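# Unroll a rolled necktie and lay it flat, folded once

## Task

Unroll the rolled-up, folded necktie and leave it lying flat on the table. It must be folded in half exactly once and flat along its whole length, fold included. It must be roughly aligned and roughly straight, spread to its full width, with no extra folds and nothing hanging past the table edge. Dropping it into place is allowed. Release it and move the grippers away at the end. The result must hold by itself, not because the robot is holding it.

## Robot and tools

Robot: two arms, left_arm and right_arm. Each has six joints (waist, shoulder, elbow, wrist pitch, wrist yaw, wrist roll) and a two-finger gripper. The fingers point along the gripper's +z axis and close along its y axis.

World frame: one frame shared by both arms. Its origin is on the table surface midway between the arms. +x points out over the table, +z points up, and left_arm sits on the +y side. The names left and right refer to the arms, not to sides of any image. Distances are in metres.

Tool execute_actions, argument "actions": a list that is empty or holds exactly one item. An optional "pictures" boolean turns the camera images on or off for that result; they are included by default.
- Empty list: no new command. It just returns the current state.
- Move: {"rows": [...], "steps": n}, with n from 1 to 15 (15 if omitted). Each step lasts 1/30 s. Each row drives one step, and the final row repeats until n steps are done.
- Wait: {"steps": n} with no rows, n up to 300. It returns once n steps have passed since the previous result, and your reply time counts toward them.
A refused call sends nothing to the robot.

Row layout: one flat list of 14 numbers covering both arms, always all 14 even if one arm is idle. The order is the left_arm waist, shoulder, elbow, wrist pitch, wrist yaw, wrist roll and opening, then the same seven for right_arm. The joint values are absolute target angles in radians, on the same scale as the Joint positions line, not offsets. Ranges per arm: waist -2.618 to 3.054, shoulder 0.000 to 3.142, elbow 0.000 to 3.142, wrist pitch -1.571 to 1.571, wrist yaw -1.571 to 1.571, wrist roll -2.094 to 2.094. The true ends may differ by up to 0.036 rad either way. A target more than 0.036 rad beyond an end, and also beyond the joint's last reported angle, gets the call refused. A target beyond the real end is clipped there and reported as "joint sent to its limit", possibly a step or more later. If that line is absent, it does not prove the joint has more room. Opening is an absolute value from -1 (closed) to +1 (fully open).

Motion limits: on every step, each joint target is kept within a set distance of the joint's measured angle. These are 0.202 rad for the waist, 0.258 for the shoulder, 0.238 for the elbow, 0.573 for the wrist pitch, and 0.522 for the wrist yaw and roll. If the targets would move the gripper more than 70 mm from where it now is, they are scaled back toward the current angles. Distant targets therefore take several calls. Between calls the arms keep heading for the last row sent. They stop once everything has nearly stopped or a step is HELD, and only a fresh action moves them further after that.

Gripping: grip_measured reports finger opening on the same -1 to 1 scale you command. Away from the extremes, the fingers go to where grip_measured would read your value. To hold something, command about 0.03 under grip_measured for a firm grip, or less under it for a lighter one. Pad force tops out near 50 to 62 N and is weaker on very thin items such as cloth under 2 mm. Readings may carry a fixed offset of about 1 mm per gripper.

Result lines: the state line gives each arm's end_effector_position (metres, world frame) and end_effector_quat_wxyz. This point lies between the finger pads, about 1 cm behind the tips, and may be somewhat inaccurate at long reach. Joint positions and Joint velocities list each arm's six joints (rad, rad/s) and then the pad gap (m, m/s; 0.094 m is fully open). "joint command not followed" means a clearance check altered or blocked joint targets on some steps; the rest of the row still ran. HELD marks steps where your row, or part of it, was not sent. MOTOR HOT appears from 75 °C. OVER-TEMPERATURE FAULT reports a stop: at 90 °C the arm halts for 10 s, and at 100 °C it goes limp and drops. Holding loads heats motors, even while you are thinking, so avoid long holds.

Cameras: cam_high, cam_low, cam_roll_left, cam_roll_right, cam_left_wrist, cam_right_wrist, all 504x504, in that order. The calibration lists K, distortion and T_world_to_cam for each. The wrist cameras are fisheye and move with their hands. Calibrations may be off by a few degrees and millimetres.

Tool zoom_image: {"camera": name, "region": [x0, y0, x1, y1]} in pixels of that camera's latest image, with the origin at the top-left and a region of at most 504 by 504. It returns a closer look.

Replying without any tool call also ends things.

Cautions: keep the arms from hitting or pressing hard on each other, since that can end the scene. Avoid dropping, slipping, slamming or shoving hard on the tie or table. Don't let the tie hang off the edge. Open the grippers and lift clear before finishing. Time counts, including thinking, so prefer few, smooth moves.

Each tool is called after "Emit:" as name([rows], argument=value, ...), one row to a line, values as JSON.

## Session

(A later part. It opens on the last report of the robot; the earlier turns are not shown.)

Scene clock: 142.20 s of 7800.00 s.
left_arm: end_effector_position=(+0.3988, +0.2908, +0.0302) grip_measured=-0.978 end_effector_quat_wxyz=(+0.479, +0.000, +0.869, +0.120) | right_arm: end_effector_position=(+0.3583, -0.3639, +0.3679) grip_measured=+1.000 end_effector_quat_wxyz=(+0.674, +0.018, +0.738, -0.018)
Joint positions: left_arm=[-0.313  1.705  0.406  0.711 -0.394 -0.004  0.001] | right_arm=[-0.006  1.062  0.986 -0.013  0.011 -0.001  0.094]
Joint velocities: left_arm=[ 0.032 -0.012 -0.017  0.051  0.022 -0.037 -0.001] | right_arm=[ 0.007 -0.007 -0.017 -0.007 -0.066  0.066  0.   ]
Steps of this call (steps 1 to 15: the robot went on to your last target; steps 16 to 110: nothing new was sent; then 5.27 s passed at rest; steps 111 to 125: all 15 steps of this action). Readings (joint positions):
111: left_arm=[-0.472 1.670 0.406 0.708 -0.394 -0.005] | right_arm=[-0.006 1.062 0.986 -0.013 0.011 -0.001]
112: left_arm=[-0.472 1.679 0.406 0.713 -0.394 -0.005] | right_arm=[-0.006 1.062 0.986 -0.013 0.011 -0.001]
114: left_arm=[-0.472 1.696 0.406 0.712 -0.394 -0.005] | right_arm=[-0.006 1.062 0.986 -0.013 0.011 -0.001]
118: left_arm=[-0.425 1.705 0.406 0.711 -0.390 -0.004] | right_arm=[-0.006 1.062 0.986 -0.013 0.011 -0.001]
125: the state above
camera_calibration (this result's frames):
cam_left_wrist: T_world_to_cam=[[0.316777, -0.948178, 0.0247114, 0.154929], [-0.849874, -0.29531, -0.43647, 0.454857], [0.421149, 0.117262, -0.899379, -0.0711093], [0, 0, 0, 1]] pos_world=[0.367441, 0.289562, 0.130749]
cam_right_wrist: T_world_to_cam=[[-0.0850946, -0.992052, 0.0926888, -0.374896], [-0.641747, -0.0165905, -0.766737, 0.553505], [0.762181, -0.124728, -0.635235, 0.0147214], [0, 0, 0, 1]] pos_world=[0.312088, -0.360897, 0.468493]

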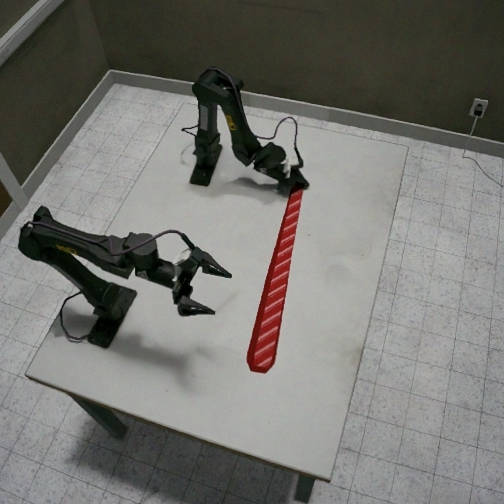

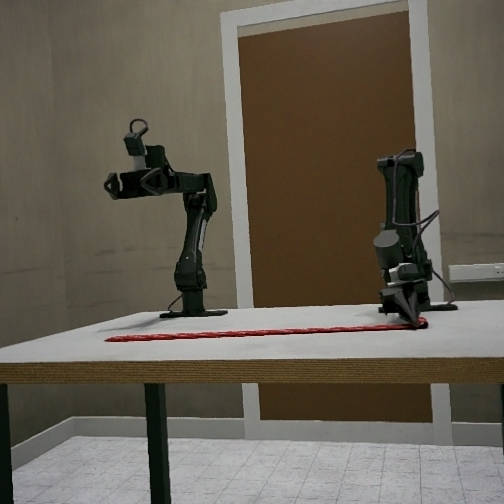

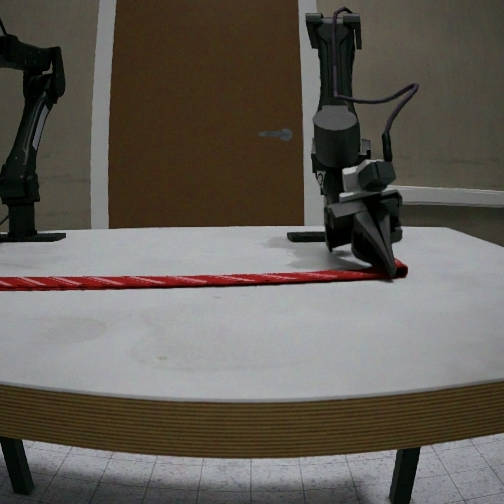

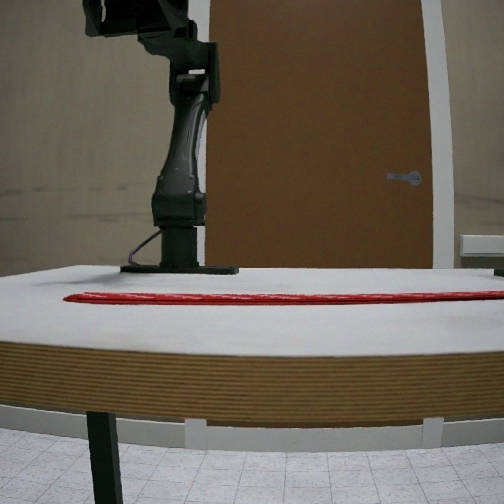

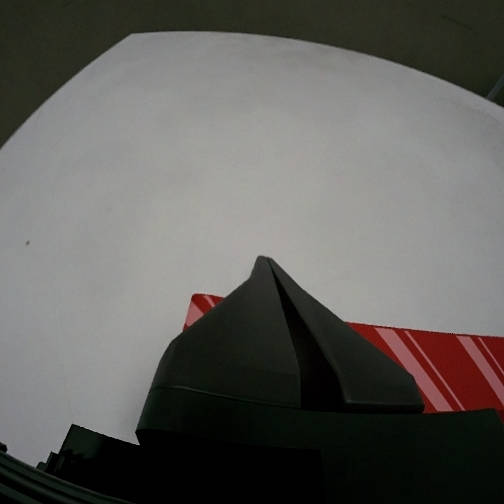

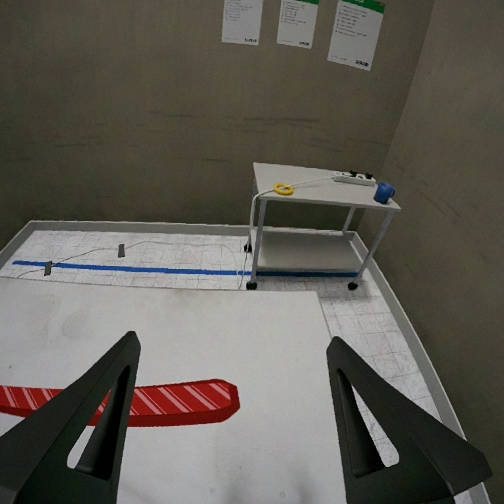

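Emit:
execute_actions([
  {"rows":[[-0.28,1.71,0.42,0.72,-0.4,0,-1,0,1.059,1.0,0,0,0,1],[-0.28,1.71,0.42,0.72,-0.4,0,-1,0,1.059,1.0,0,0,0,1],[-0.28,1.71,0.42,0.72,-0.4,0,-1,0,1.059,1.0,0,0,0,1],[-0.28,1.71,0.42,0.72,-0.4,0,-1,0,1.059,1.0,0,0,0,1],[-0.28,1.76,0.42,0.72,-0.4,0,-1,0,1.059,1.0,0,0,0,1]],"steps":15},
], pictures=false)

Emit:
execute_actions([
  {"rows":[[-0.28,1.45,0.42,0.72,-0.4,0,-1,0,1.059,1.0,0,0,0,1]],"steps":15},
])

Scene clock: 150.73 s of 7800.00 s.
left_arm: end_effector_position=(+0.4006, +0.3004, +0.0246) grip_measured=-0.978 end_effector_quat_wxyz=(+0.477, -0.011, +0.869, +0.127) | right_arm: end_effector_position=(+0.3583, -0.3639, +0.3679) grip_measured=+1.000 end_effector_quat_wxyz=(+0.674, +0.018, +0.738, -0.018)
Joint positions: left_arm=[-0.287  1.74   0.408  0.744 -0.396 -0.004  0.001] | right_arm=[-0.006  1.062  0.986 -0.013  0.011 -0.001  0.094]
Joint velocities: left_arm=[ 0.002  0.012 -0.007  0.037  0.022  0.022  0.   ] | right_arm=[-0.007 -0.007 -0.002  0.037  0.037  0.037  0.   ]
Steps of this call (steps 1 to 15: the robot went on to your last target; steps 16 to 110: nothing new was sent; then 4.37 s passed at rest; steps 111 to 125: all 15 steps of this action). Readings (joint positions):
111: left_arm=[-0.310 1.705 0.406 0.711 -0.393 -0.004] | right_arm=[-0.006 1.062 0.986 -0.013 0.011 -0.001]
112: left_arm=[-0.303 1.705 0.406 0.711 -0.393 -0.004] | right_arm=[-0.006 1.062 0.986 -0.013 0.011 -0.001]
114: left_arm=[-0.291 1.705 0.406 0.711 -0.393 -0.004] | right_arm=[-0.006 1.062 0.986 -0.013 0.011 -0.001]
118: left_arm=[-0.287 1.736 0.408 0.737 -0.396 -0.004] | right_arm=[-0.006 1.062 0.986 -0.013 0.011 -0.001]
125: the state above

Scene clock: 151.23 s of 7800.00 s.
left_arm: end_effector_position=(+0.4127, +0.2977, +0.1273) grip_measured=-0.978 end_effector_quat_wxyz=(+0.589, -0.040, +0.801, +0.101) | right_arm: end_effector_position=(+0.3583, -0.3639, +0.3679) grip_measured=+1.000 end_effector_quat_wxyz=(+0.674, +0.018, +0.738, -0.018)
Joint positions: left_arm=[-0.287  1.453  0.414  0.724 -0.393 -0.004  0.001] | right_arm=[-0.006  1.062  0.986 -0.013  0.011 -0.001  0.094]
Joint velocities: left_arm=[-0.007 -0.012  0.002 -0.022 -0.022 -0.066  0.   ] | right_arm=[-0.017 -0.007  0.002 -0.037 -0.022 -0.007  0.   ]
Steps of this call (steps 1 to 15: all 15 steps of this action). Readings (joint positions):
1: left_arm=[-0.287 1.711 0.407 0.726 -0.394 -0.004] | right_arm=[-0.006 1.062 0.986 -0.013 0.011 -0.001]
2: left_arm=[-0.287 1.651 0.401 0.698 -0.393 -0.004] | right_arm=[-0.006 1.062 0.986 -0.013 0.011 -0.001]
4: left_arm=[-0.287 1.528 0.401 0.700 -0.393 -0.004] | right_arm=[-0.006 1.062 0.986 -0.013 0.011 -0.001]
8: left_arm=[-0.287 1.453 0.414 0.744 -0.393 -0.004] | right_arm=[-0.006 1.062 0.986 -0.013 0.011 -0.001]
15: the state above
camera_calibration (this result's frames):
cam_left_wrist: T_world_to_cam=[[0.315054, -0.935075, 0.162403, 0.133982], [-0.699099, -0.344379, -0.626629, 0.487703], [0.641874, 0.0838862, -0.762208, -0.0890649], [0, 0, 0, 1]] pos_world=[0.355909, 0.30071, 0.215964]
cam_right_wrist: T_world_to_cam=[[-0.0850946, -0.992052, 0.0926888, -0.374896], [-0.641747, -0.0165905, -0.766737, 0.553505], [0.762181, -0.124728, -0.635235, 0.0147214], [0, 0, 0, 1]] pos_world=[0.312088, -0.360897, 0.468493]

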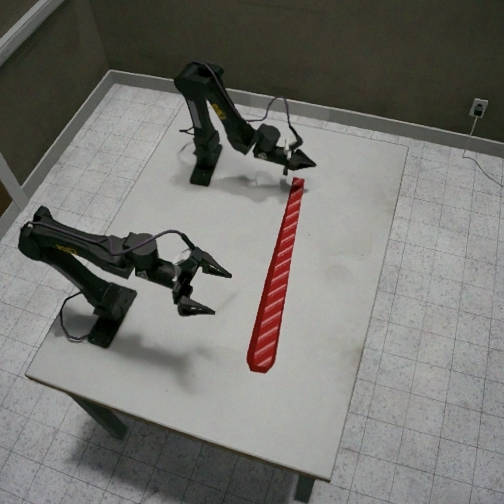

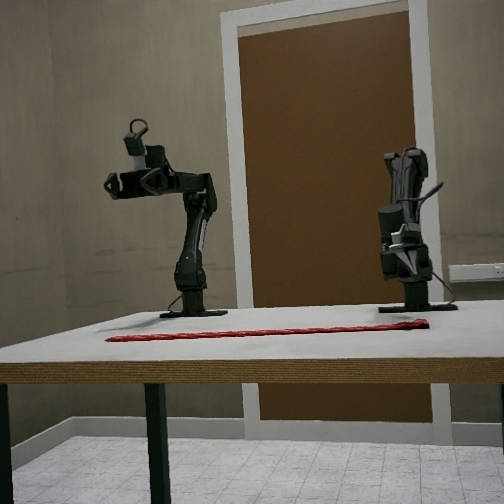

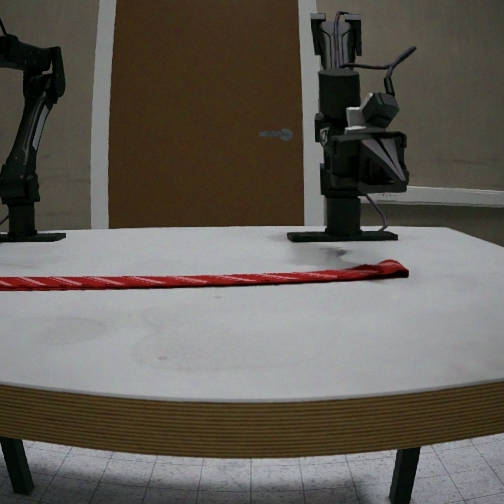

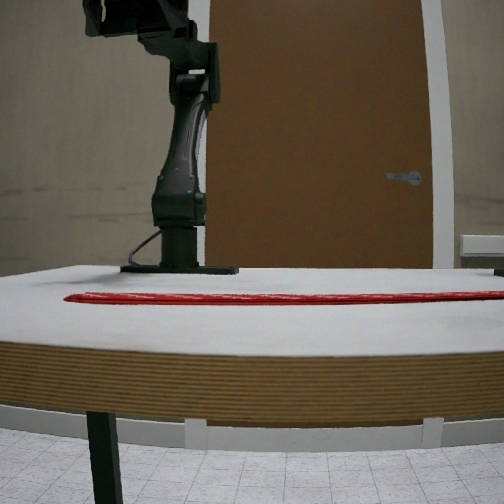

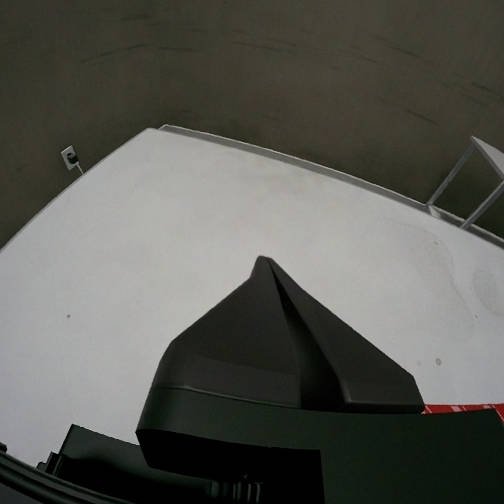

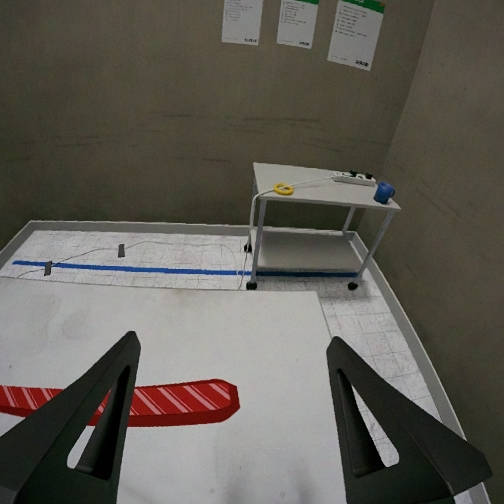

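Emit:
zoom_image(camera="cam_roll_left", region=[320, 240, 440, 300])

Emit:
zoom_image(camera="cam_high", region=[250, 160, 350, 260])

Region (320, 240, 440, 300) of cam_roll_left's 504x504 image, scaled by 4.200, with more detail than that image has.

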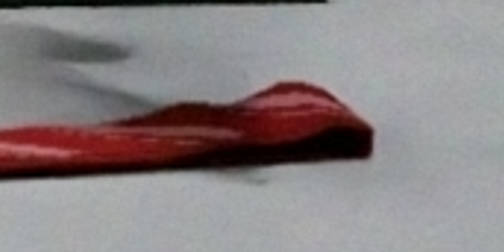

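Region (250, 160, 350, 260) of cam_high's 504x504 image, scaled by 5.040, with more detail than that image has.

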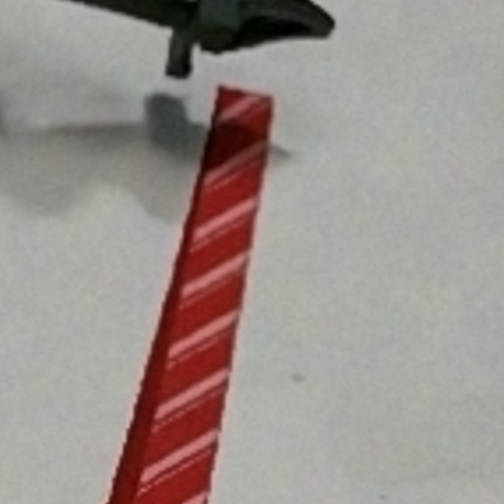

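Emit:
execute_actions([
  {"rows":[[-0.36,1.45,0.30,0.6,-0.4,0,-1,0,1.059,1.0,0,0,0,1],[-0.36,1.45,0.30,0.6,-0.4,0,-1,0,1.059,1.0,0,0,0,1],[-0.36,1.45,0.30,0.6,-0.4,0,-1,0,1.059,1.0,0,0,0,1],[-0.36,1.45,0.30,0.6,-0.4,0,-1,0,1.059,1.0,0,0,0,1],[-0.36,1.45,0.30,0.6,-0.4,0,-1,0,1.059,1.0,0,0,0,1],[-0.36,1.58,0.30,0.6,-0.4,0,-1,0,1.059,1.0,0,0,0,1]],"steps":15},
])

Scene clock: 169.47 s of 7800.00 s.
left_arm: end_effector_position=(+0.3638, +0.2843, +0.0278) grip_measured=-0.978 end_effector_quat_wxyz=(+0.462, +0.023, +0.879, +0.117) | right_arm: end_effector_position=(+0.3583, -0.3639, +0.3679) grip_measured=+1.000 end_effector_quat_wxyz=(+0.674, +0.018, +0.738, -0.018)
Joint positions: left_arm=[-0.356  1.568  0.302  0.632 -0.4   -0.004  0.001] | right_arm=[-0.006  1.062  0.986 -0.013  0.011 -0.001  0.094]
Joint velocities: left_arm=[ 0.002  0.002 -0.007 -0.037  0.051  0.022  0.   ] | right_arm=[-0.027 -0.012  0.002 -0.022 -0.051  0.037  0.   ]
Steps of this call (steps 1 to 15: the robot went on to your last target; steps 16 to 110: nothing new was sent; then 14.07 s passed at rest; steps 111 to 125: all 15 steps of this action). Readings (joint positions):
111: left_arm=[-0.295 1.452 0.402 0.718 -0.398 -0.004] | right_arm=[-0.006 1.062 0.986 -0.013 0.011 -0.001]
112: left_arm=[-0.315 1.450 0.379 0.713 -0.399 -0.004] | right_arm=[-0.006 1.062 0.986 -0.013 0.011 -0.001]
114: left_arm=[-0.348 1.450 0.329 0.669 -0.396 -0.004] | right_arm=[-0.006 1.062 0.986 -0.013 0.011 -0.001]
118: left_arm=[-0.356 1.540 0.301 0.627 -0.396 -0.004] | right_arm=[-0.006 1.062 0.986 -0.013 0.011 -0.001]
125: the state above
camera_calibration (this result's frames):
cam_left_wrist: T_world_to_cam=[[0.279961, -0.960009, -0.00212544, 0.177395], [-0.879453, -0.25558, -0.401548, 0.42066], [0.384947, 0.114287, -0.915835, -0.04322], [0, 0, 0, 1]] pos_world=[0.336925, 0.282753, 0.12971]
cam_right_wrist: T_world_to_cam=[[-0.0850946, -0.992052, 0.0926888, -0.374896], [-0.641747, -0.0165905, -0.766737, 0.553505], [0.762181, -0.124728, -0.635235, 0.0147214], [0, 0, 0, 1]] pos_world=[0.312088, -0.360897, 0.468493]

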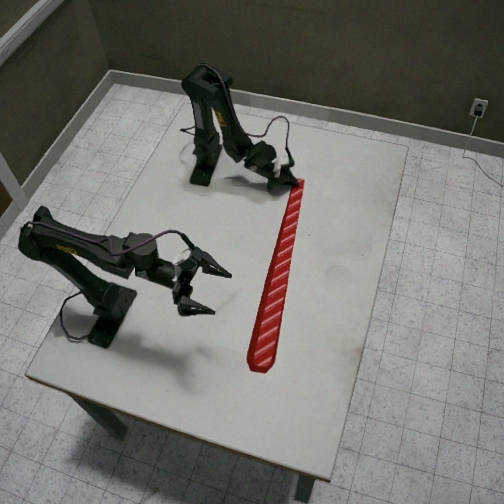

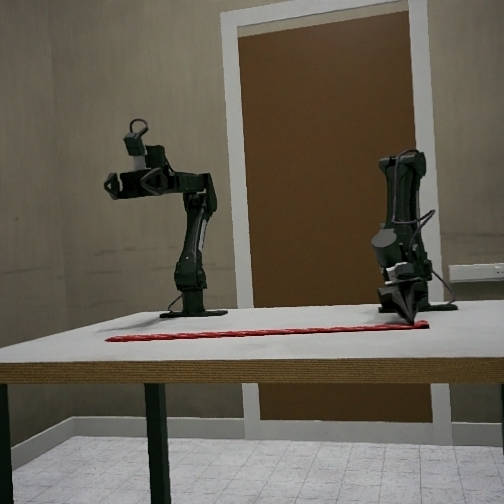

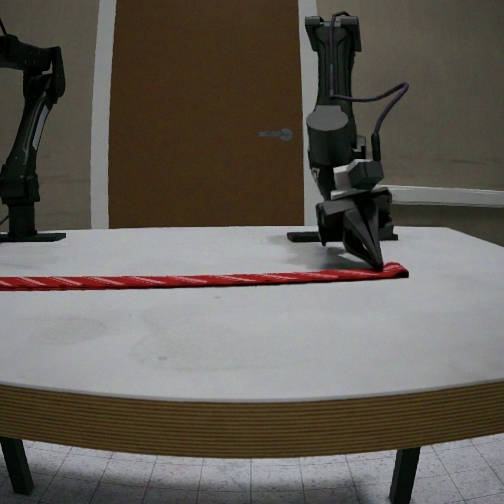

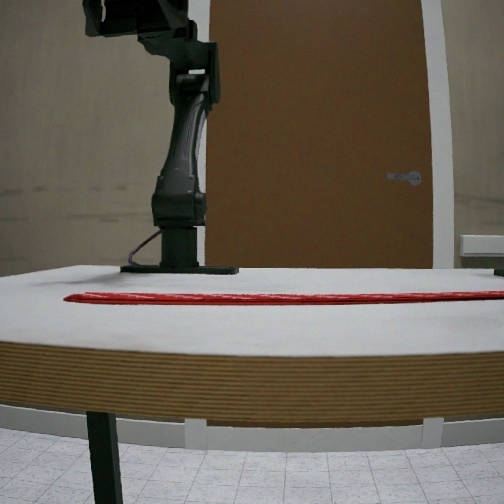

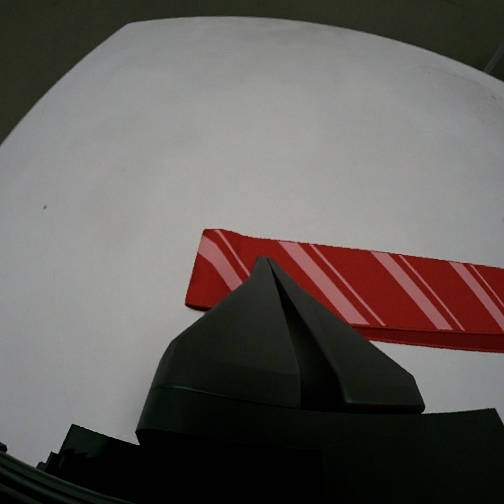

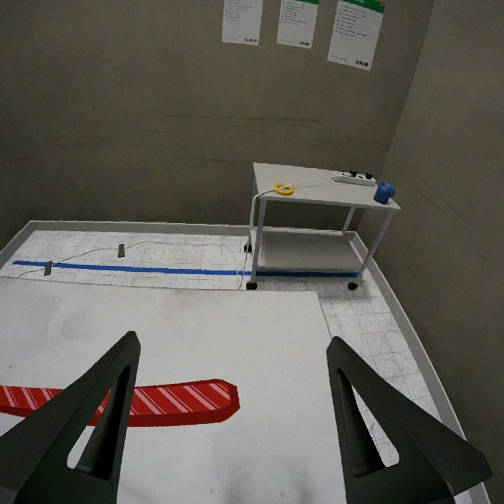

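Emit:
execute_actions([
  {"rows":[[-0.315,1.58,0.30,0.6,-0.4,0,-1,0,1.059,1.0,0,0,0,1],[-0.315,1.58,0.30,0.6,-0.4,0,-1,0,1.059,1.0,0,0,0,1],[-0.315,1.58,0.30,0.6,-0.4,0,-1,0,1.059,1.0,0,0,0,1],[-0.315,1.58,0.30,0.6,-0.4,0,-1,0,1.059,1.0,0,0,0,1],[-0.315,1.58,0.30,0.6,-0.4,0,-1,0,1.059,1.0,0,0,0,1],[-0.315,1.65,0.30,0.6,-0.4,0,-1,0,1.059,1.0,0,0,0,1]],"steps":15},
])

Scene clock: 176.60 s of 7800.00 s.
left_arm: end_effector_position=(+0.3684, +0.2958, +0.0258) grip_measured=-0.978 end_effector_quat_wxyz=(+0.468, +0.005, +0.875, +0.127) | right_arm: end_effector_position=(+0.3583, -0.3639, +0.3679) grip_measured=+1.000 end_effector_quat_wxyz=(+0.674, +0.018, +0.738, -0.018)
Joint positions: left_arm=[-0.325  1.612  0.302  0.694 -0.409 -0.004  0.001] | right_arm=[-0.006  1.062  0.986 -0.013  0.011 -0.001  0.094]
Joint velocities: left_arm=[-0.007 -0.007  0.007  0.007 -0.051 -0.066 -0.001] | right_arm=[ 0.002  0.007 -0.012  0.125  0.037 -0.095  0.   ]
Steps of this call (steps 1 to 15: the robot went on to your last target; steps 16 to 110: nothing new was sent; then 2.97 s passed at rest; steps 111 to 125: all 15 steps of this action). Readings (joint positions):
111: left_arm=[-0.352 1.568 0.302 0.632 -0.398 -0.004] | right_arm=[-0.006 1.062 0.986 -0.013 0.011 -0.001]
112: left_arm=[-0.342 1.568 0.302 0.632 -0.397 -0.004] | right_arm=[-0.006 1.062 0.986 -0.013 0.011 -0.001]
114: left_arm=[-0.328 1.568 0.302 0.632 -0.397 -0.004] | right_arm=[-0.006 1.062 0.986 -0.013 0.011 -0.001]
118: left_arm=[-0.325 1.599 0.302 0.671 -0.404 -0.004] | right_arm=[-0.006 1.062 0.986 -0.013 0.011 -0.001]
125: the state above
camera_calibration (this result's frames):
cam_left_wrist: T_world_to_cam=[[0.317483, -0.948261, 0.00226876, 0.169737], [-0.86103, -0.289278, -0.418264, 0.430471], [0.39728, 0.130838, -0.908323, -0.0577614], [0, 0, 0, 1]] pos_world=[0.339707, 0.293038, 0.127199]
cam_right_wrist: T_world_to_cam=[[-0.0850946, -0.992052, 0.0926888, -0.374896], [-0.641747, -0.0165905, -0.766737, 0.553505], [0.762181, -0.124728, -0.635235, 0.0147214], [0, 0, 0, 1]] pos_world=[0.312088, -0.360897, 0.468493]

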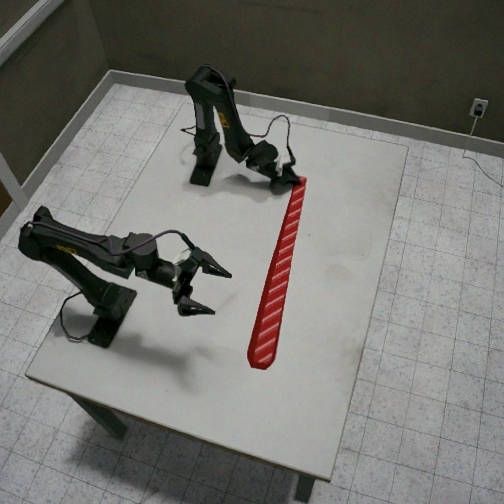

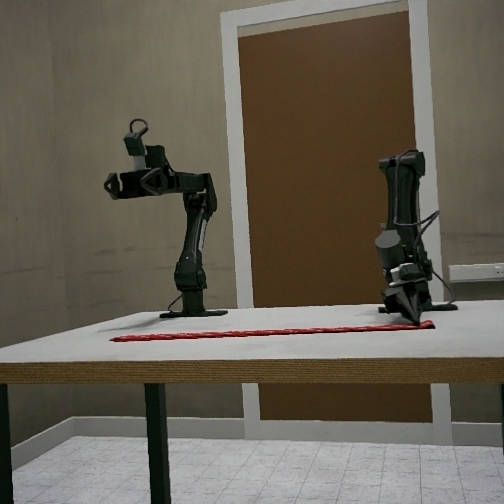

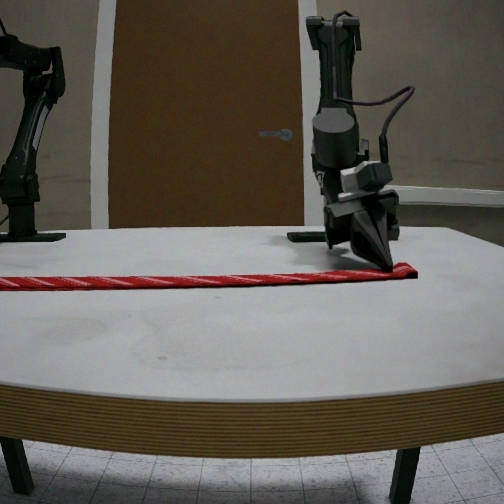

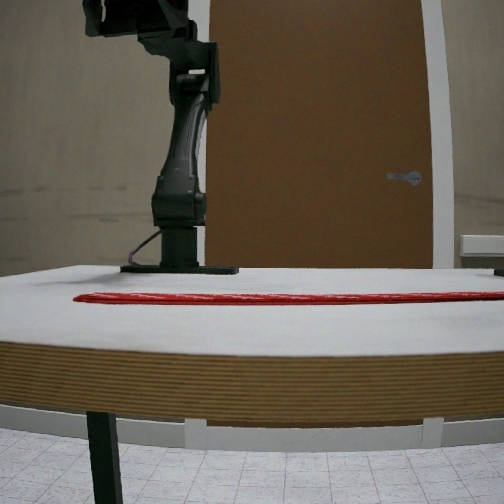

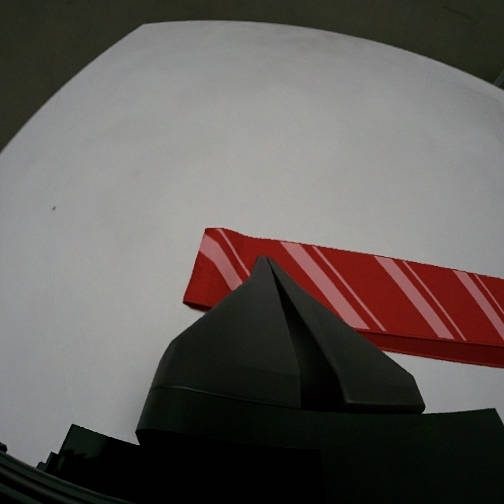

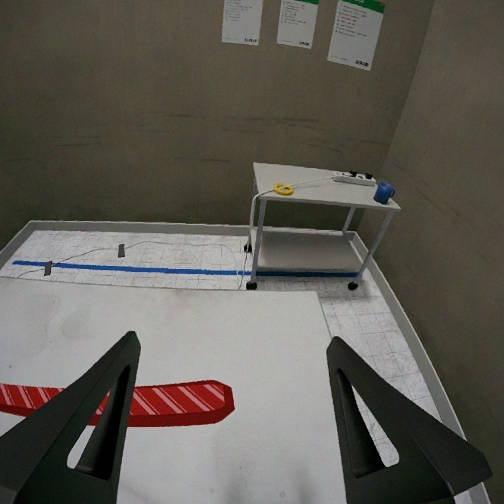

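Emit:
execute_actions([
  {"rows":[[-0.315,1.5,0.30,0.55,-0.4,0,-1,0,1.059,1.0,0,0,0,1],[-0.315,1.5,0.30,0.55,-0.4,0,-1,0,1.059,1.0,0,0,0,1],[-0.315,1.5,0.30,0.55,-0.4,0,-1,0,1.059,1.0,0,0,0,1],[-0.315,1.5,0.30,0.55,-0.4,0,-1,0,1.059,1.0,0,0,0,1],[-0.255,1.5,0.30,0.55,-0.4,0,-1,0,1.059,1.0,0,0,0,1],[-0.255,1.5,0.30,0.55,-0.4,0,-1,0,1.059,1.0,0,0,0,1],[-0.255,1.5,0.30,0.55,-0.4,0,-1,0,1.059,1.0,0,0,0,1],[-0.255,1.5,0.30,0.55,-0.4,0,-1,0,1.059,1.0,0,0,0,1],[-0.255,1.5,0.30,0.55,-0.4,0,-1,0,1.059,1.0,0,0,0,1],[-0.255,1.63,0.30,0.55,-0.4,0,-1,0,1.059,1.0,0,0,0,1]],"steps":15},
])

Scene clock: 183.70 s of 7800.00 s.
left_arm: end_effector_position=(+0.3649, +0.3192, +0.0256) grip_measured=-0.979 end_effector_quat_wxyz=(+0.454, -0.021, +0.879, +0.145) | right_arm: end_effector_position=(+0.3583, -0.3639, +0.3679) grip_measured=+1.000 end_effector_quat_wxyz=(+0.674, +0.018, +0.738, -0.018)
Joint positions: left_arm=[-0.261  1.587  0.306  0.642 -0.413 -0.004  0.001] | right_arm=[-0.006  1.062  0.986 -0.013  0.011 -0.001  0.094]
Joint velocities: left_arm=[-0.017  0.051 -0.007  0.066 -0.037  0.066 -0.001] | right_arm=[-0.012 -0.007  0.007 -0.022 -0.066 -0.081  0.   ]
Steps of this call (steps 1 to 15: the robot went on to your last target; steps 16 to 110: nothing new was sent; then 2.93 s passed at rest; steps 111 to 125: all 15 steps of this action). Readings (joint positions):
111: left_arm=[-0.325 1.596 0.302 0.681 -0.409 -0.004] | right_arm=[-0.006 1.062 0.986 -0.013 0.011 -0.001]
112: left_arm=[-0.325 1.567 0.302 0.652 -0.408 -0.004] | right_arm=[-0.006 1.062 0.986 -0.013 0.011 -0.001]
114: left_arm=[-0.325 1.529 0.302 0.622 -0.407 -0.004] | right_arm=[-0.006 1.062 0.986 -0.013 0.011 -0.001]
118: left_arm=[-0.268 1.519 0.302 0.584 -0.400 -0.004] | right_arm=[-0.006 1.062 0.986 -0.013 0.011 -0.001]
125: the state above
camera_calibration (this result's frames):
cam_left_wrist: T_world_to_cam=[[0.379965, -0.92493, -0.0114799, 0.163204], [-0.848758, -0.343686, -0.401859, 0.44664], [0.367745, 0.162436, -0.91563, -0.0588101], [0, 0, 0, 1]] pos_world=[0.338705, 0.314009, 0.127511]
cam_right_wrist: T_world_to_cam=[[-0.0850946, -0.992052, 0.0926888, -0.374896], [-0.641747, -0.0165905, -0.766737, 0.553505], [0.762181, -0.124728, -0.635235, 0.0147214], [0, 0, 0, 1]] pos_world=[0.312088, -0.360897, 0.468493]

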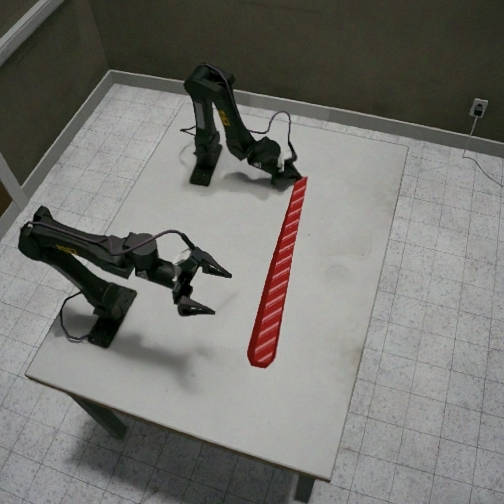

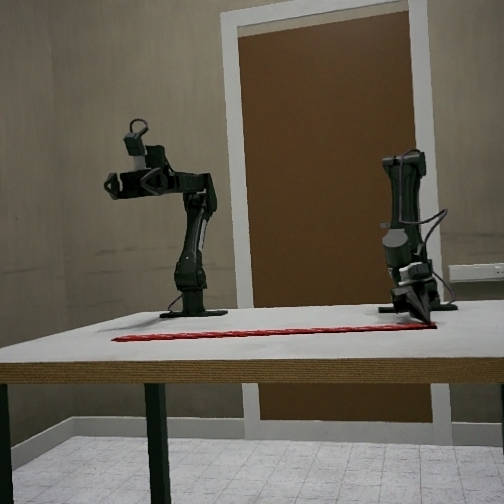

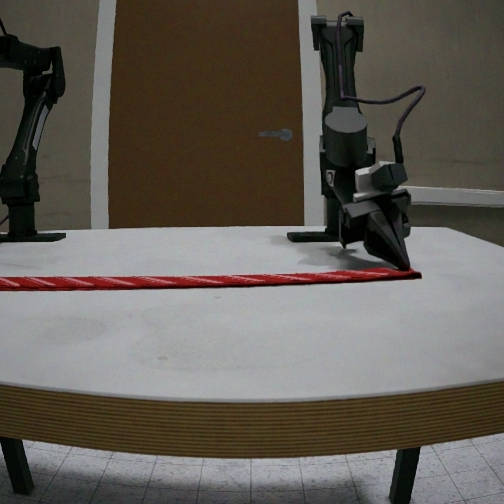

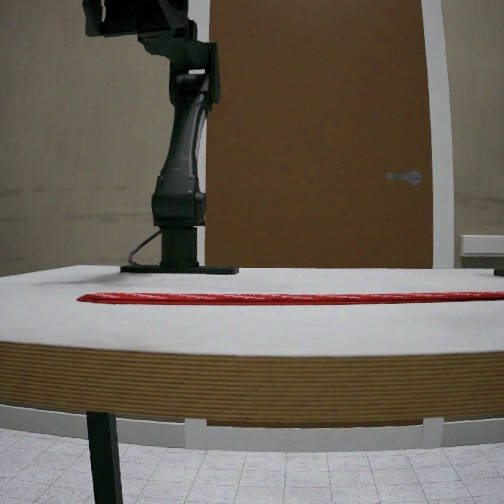

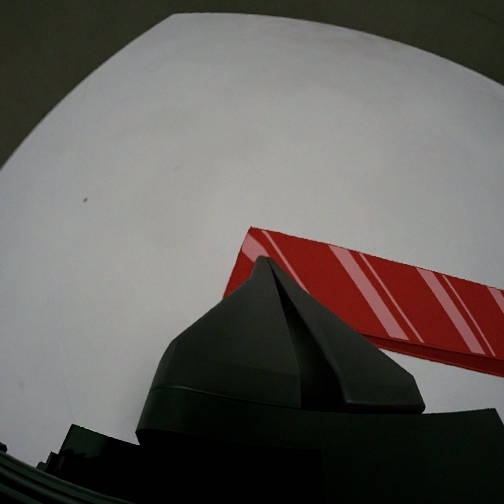

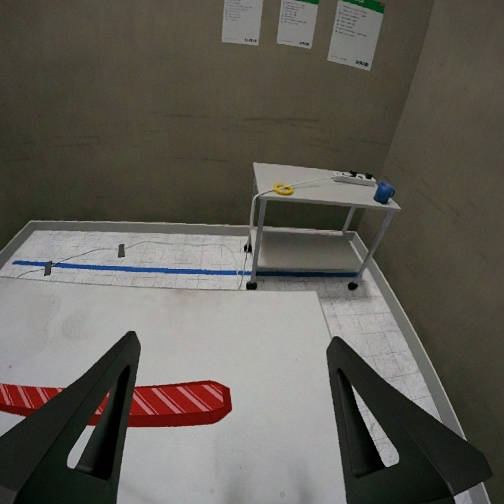

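On the fold; hold then lift.

Emit:
execute_actions([
  {"rows":[[-0.255,1.63,0.30,0.55,-0.4,0,-1,0,1.059,1.0,0,0,0,1],[-0.255,1.63,0.30,0.55,-0.4,0,-1,0,1.059,1.0,0,0,0,1],[-0.255,1.63,0.30,0.55,-0.4,0,-1,0,1.059,1.0,0,0,0,1],[-0.255,1.63,0.30,0.55,-0.4,0,-1,0,1.059,1.0,0,0,0,1],[-0.255,1.3,0.30,0.55,-0.4,0,-1,0,1.059,1.0,0,0,0,1]],"steps":15},
])

Emit:
zoom_image(camera="cam_roll_left", region=[300, 240, 460, 310])

Scene clock: 190.03 s of 7800.00 s.
left_arm: end_effector_position=(+0.3688, +0.3174, +0.0972) grip_measured=-0.979 end_effector_quat_wxyz=(+0.536, -0.040, +0.834, +0.125) | right_arm: end_effector_position=(+0.3583, -0.3639, +0.3679) grip_measured=+1.000 end_effector_quat_wxyz=(+0.674, +0.018, +0.738, -0.018)
Joint positions: left_arm=[-0.261  1.306  0.296  0.566 -0.406 -0.004  0.001] | right_arm=[-0.006  1.062  0.986 -0.013  0.011 -0.001  0.094]
Joint velocities: left_arm=[-0.012 -0.017  0.002 -0.095  0.007  0.022 -0.001] | right_arm=[-0.007  0.002 -0.007  0.007  0.022  0.051  0.   ]
Steps of this call (steps 1 to 15: the robot went on to your last target; steps 16 to 110: nothing new was sent; then 2.17 s passed at rest; steps 111 to 125: all 15 steps of this action). Readings (joint positions):
111: left_arm=[-0.261 1.591 0.306 0.648 -0.414 -0.004] | right_arm=[-0.006 1.062 0.986 -0.013 0.011 -0.001]
112: left_arm=[-0.261 1.591 0.306 0.648 -0.414 -0.004] | right_arm=[-0.006 1.062 0.986 -0.013 0.011 -0.001]
114: left_arm=[-0.261 1.591 0.306 0.648 -0.414 -0.004] | right_arm=[-0.006 1.062 0.986 -0.013 0.011 -0.001]
118: left_arm=[-0.261 1.355 0.294 0.580 -0.407 -0.004] | right_arm=[-0.006 1.062 0.986 -0.013 0.011 -0.001]
125: the state above
camera_calibration (this result's frames):
cam_left_wrist: T_world_to_cam=[[0.366302, -0.925781, 0.0935526, 0.15596], [-0.760026, -0.355682, -0.543921, 0.462958], [0.536827, 0.128137, -0.833905, -0.0537237], [0, 0, 0, 1]] pos_world=[0.323572, 0.315934, 0.192422]
cam_right_wrist: T_world_to_cam=[[-0.0850946, -0.992052, 0.0926888, -0.374896], [-0.641747, -0.0165905, -0.766737, 0.553505], [0.762181, -0.124728, -0.635235, 0.0147214], [0, 0, 0, 1]] pos_world=[0.312088, -0.360897, 0.468493]

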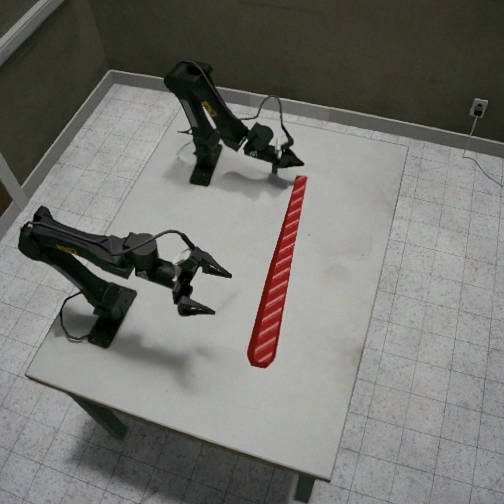

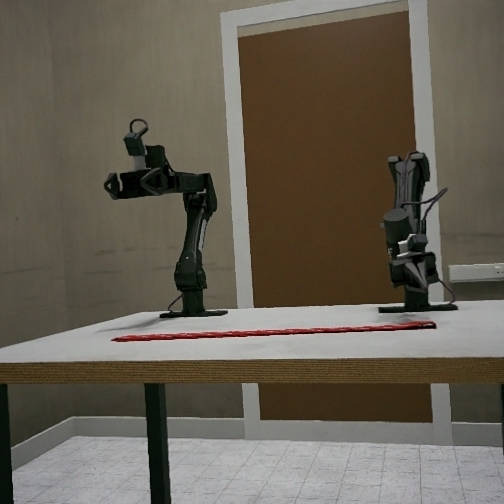

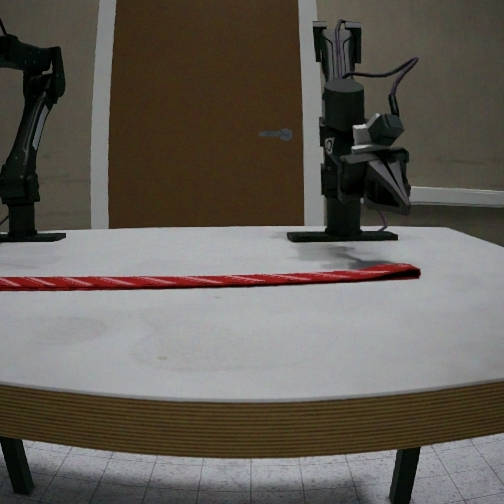

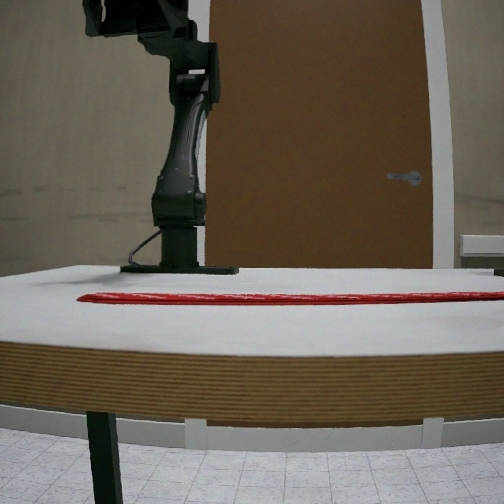

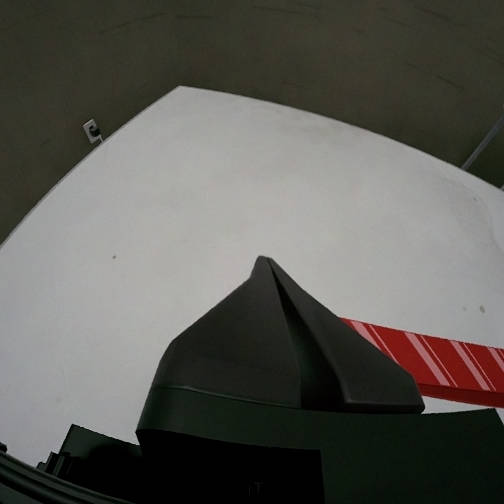

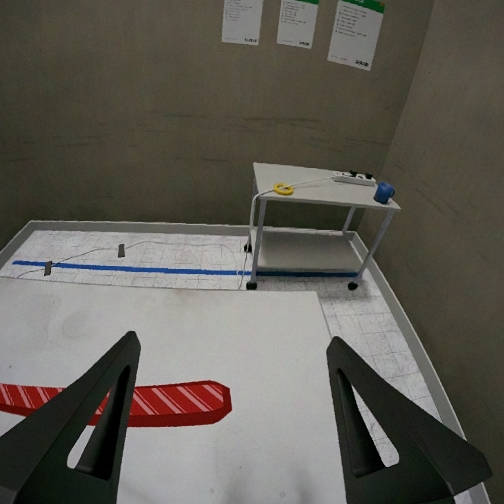

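Region (300, 240, 460, 310) of cam_roll_left's 504x504 image, scaled by 3.150, with more detail than that image has; it fills the top 220 rows of this view, and the rest is white.

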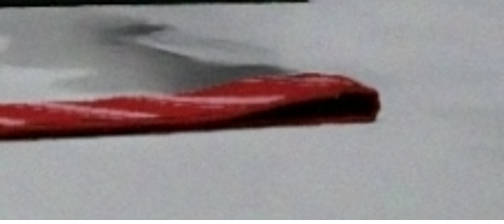

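Emit:
execute_actions([
  {"rows":[[-0.27,1.36,0.38,0.2,-0.4,0,-1,0,1.059,1.0,0,0,0,1]],"steps":15},
])

Scene clock: 194.53 s of 7800.00 s.
left_arm: end_effector_position=(+0.3370, +0.3221, +0.0369) grip_measured=-0.979 end_effector_quat_wxyz=(+0.389, -0.003, +0.909, +0.152) | right_arm: end_effector_position=(+0.3583, -0.3639, +0.3679) grip_measured=+1.000 end_effector_quat_wxyz=(+0.674, +0.018, +0.738, -0.018)
Joint positions: left_arm=[-0.261  1.353  0.354  0.212 -0.403 -0.004  0.001] | right_arm=[-0.006  1.062  0.986 -0.013  0.011 -0.001  0.094]
Joint velocities: left_arm=[ 0.002 -0.007 -0.002 -0.066  0.007 -0.022 -0.001] | right_arm=[ 0.012 -0.002 -0.002  0.007 -0.051 -0.022  0.   ]
Steps of this call (steps 1 to 30: the robot went on to your last target; steps 31 to 120: nothing new was sent; steps 121 to 135: all 15 steps of this action). Readings (joint positions):
121: left_arm=[-0.261 1.309 0.309 0.505 -0.405 -0.004] | right_arm=[-0.006 1.062 0.986 -0.013 0.011 -0.001]
122: left_arm=[-0.261 1.322 0.330 0.446 -0.405 -0.004] | right_arm=[-0.006 1.062 0.986 -0.013 0.011 -0.001]
124: left_arm=[-0.261 1.344 0.352 0.361 -0.403 -0.004] | right_arm=[-0.006 1.062 0.986 -0.013 0.011 -0.001]
128: left_arm=[-0.261 1.353 0.354 0.260 -0.403 -0.004] | right_arm=[-0.006 1.062 0.986 -0.013 0.011 -0.001]
135: the state above
camera_calibration (this result's frames):
cam_left_wrist: T_world_to_cam=[[0.365523, -0.927122, -0.0826913, 0.184807], [-0.901653, -0.330618, -0.278771, 0.437572], [0.231115, 0.176456, -0.956791, 0.00434075], [0, 0, 0, 1]] pos_world=[0.325984, 0.315242, 0.141417]
cam_right_wrist: T_world_to_cam=[[-0.0850946, -0.992052, 0.0926888, -0.374896], [-0.641747, -0.0165905, -0.766737, 0.553505], [0.762181, -0.124728, -0.635235, 0.0147214], [0, 0, 0, 1]] pos_world=[0.312088, -0.360897, 0.468493]

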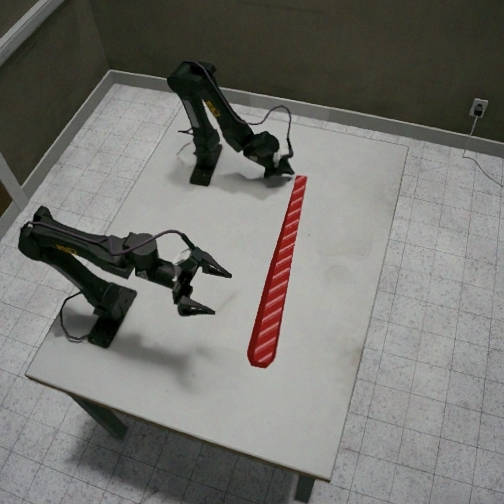

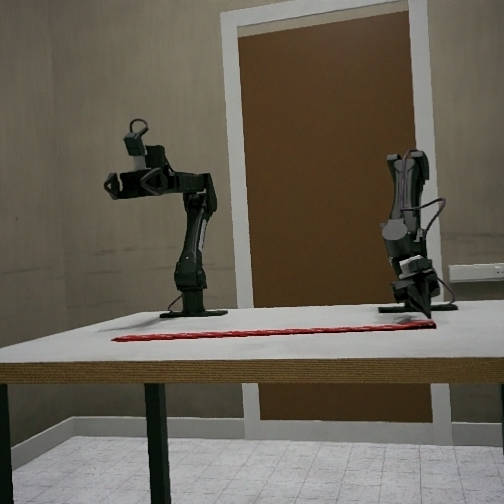

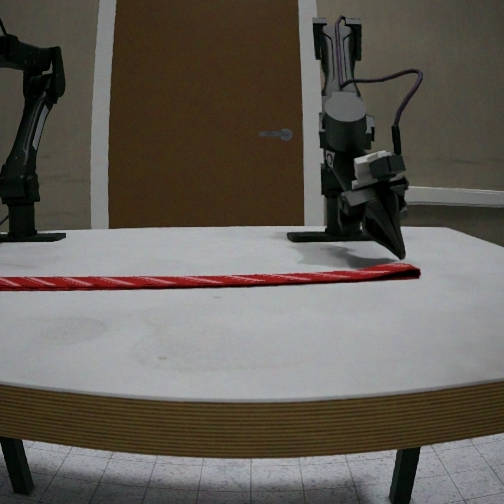

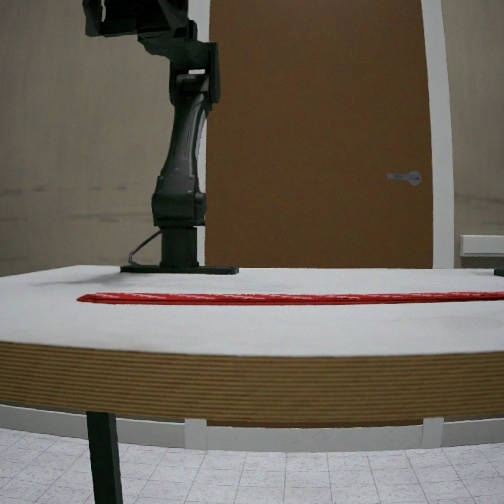

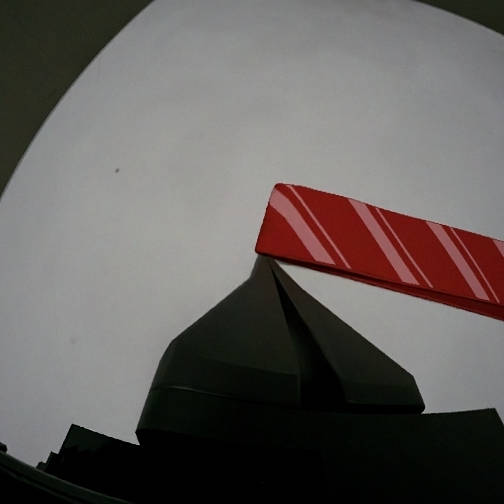

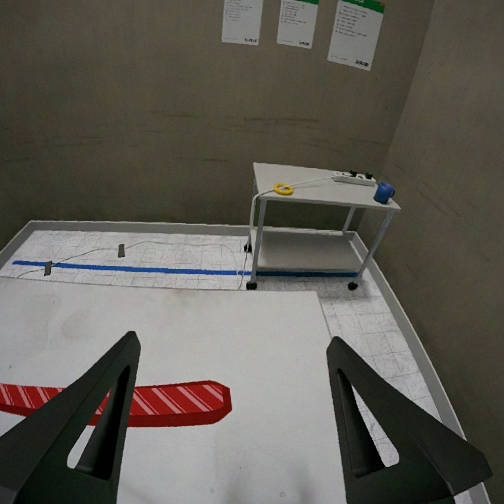

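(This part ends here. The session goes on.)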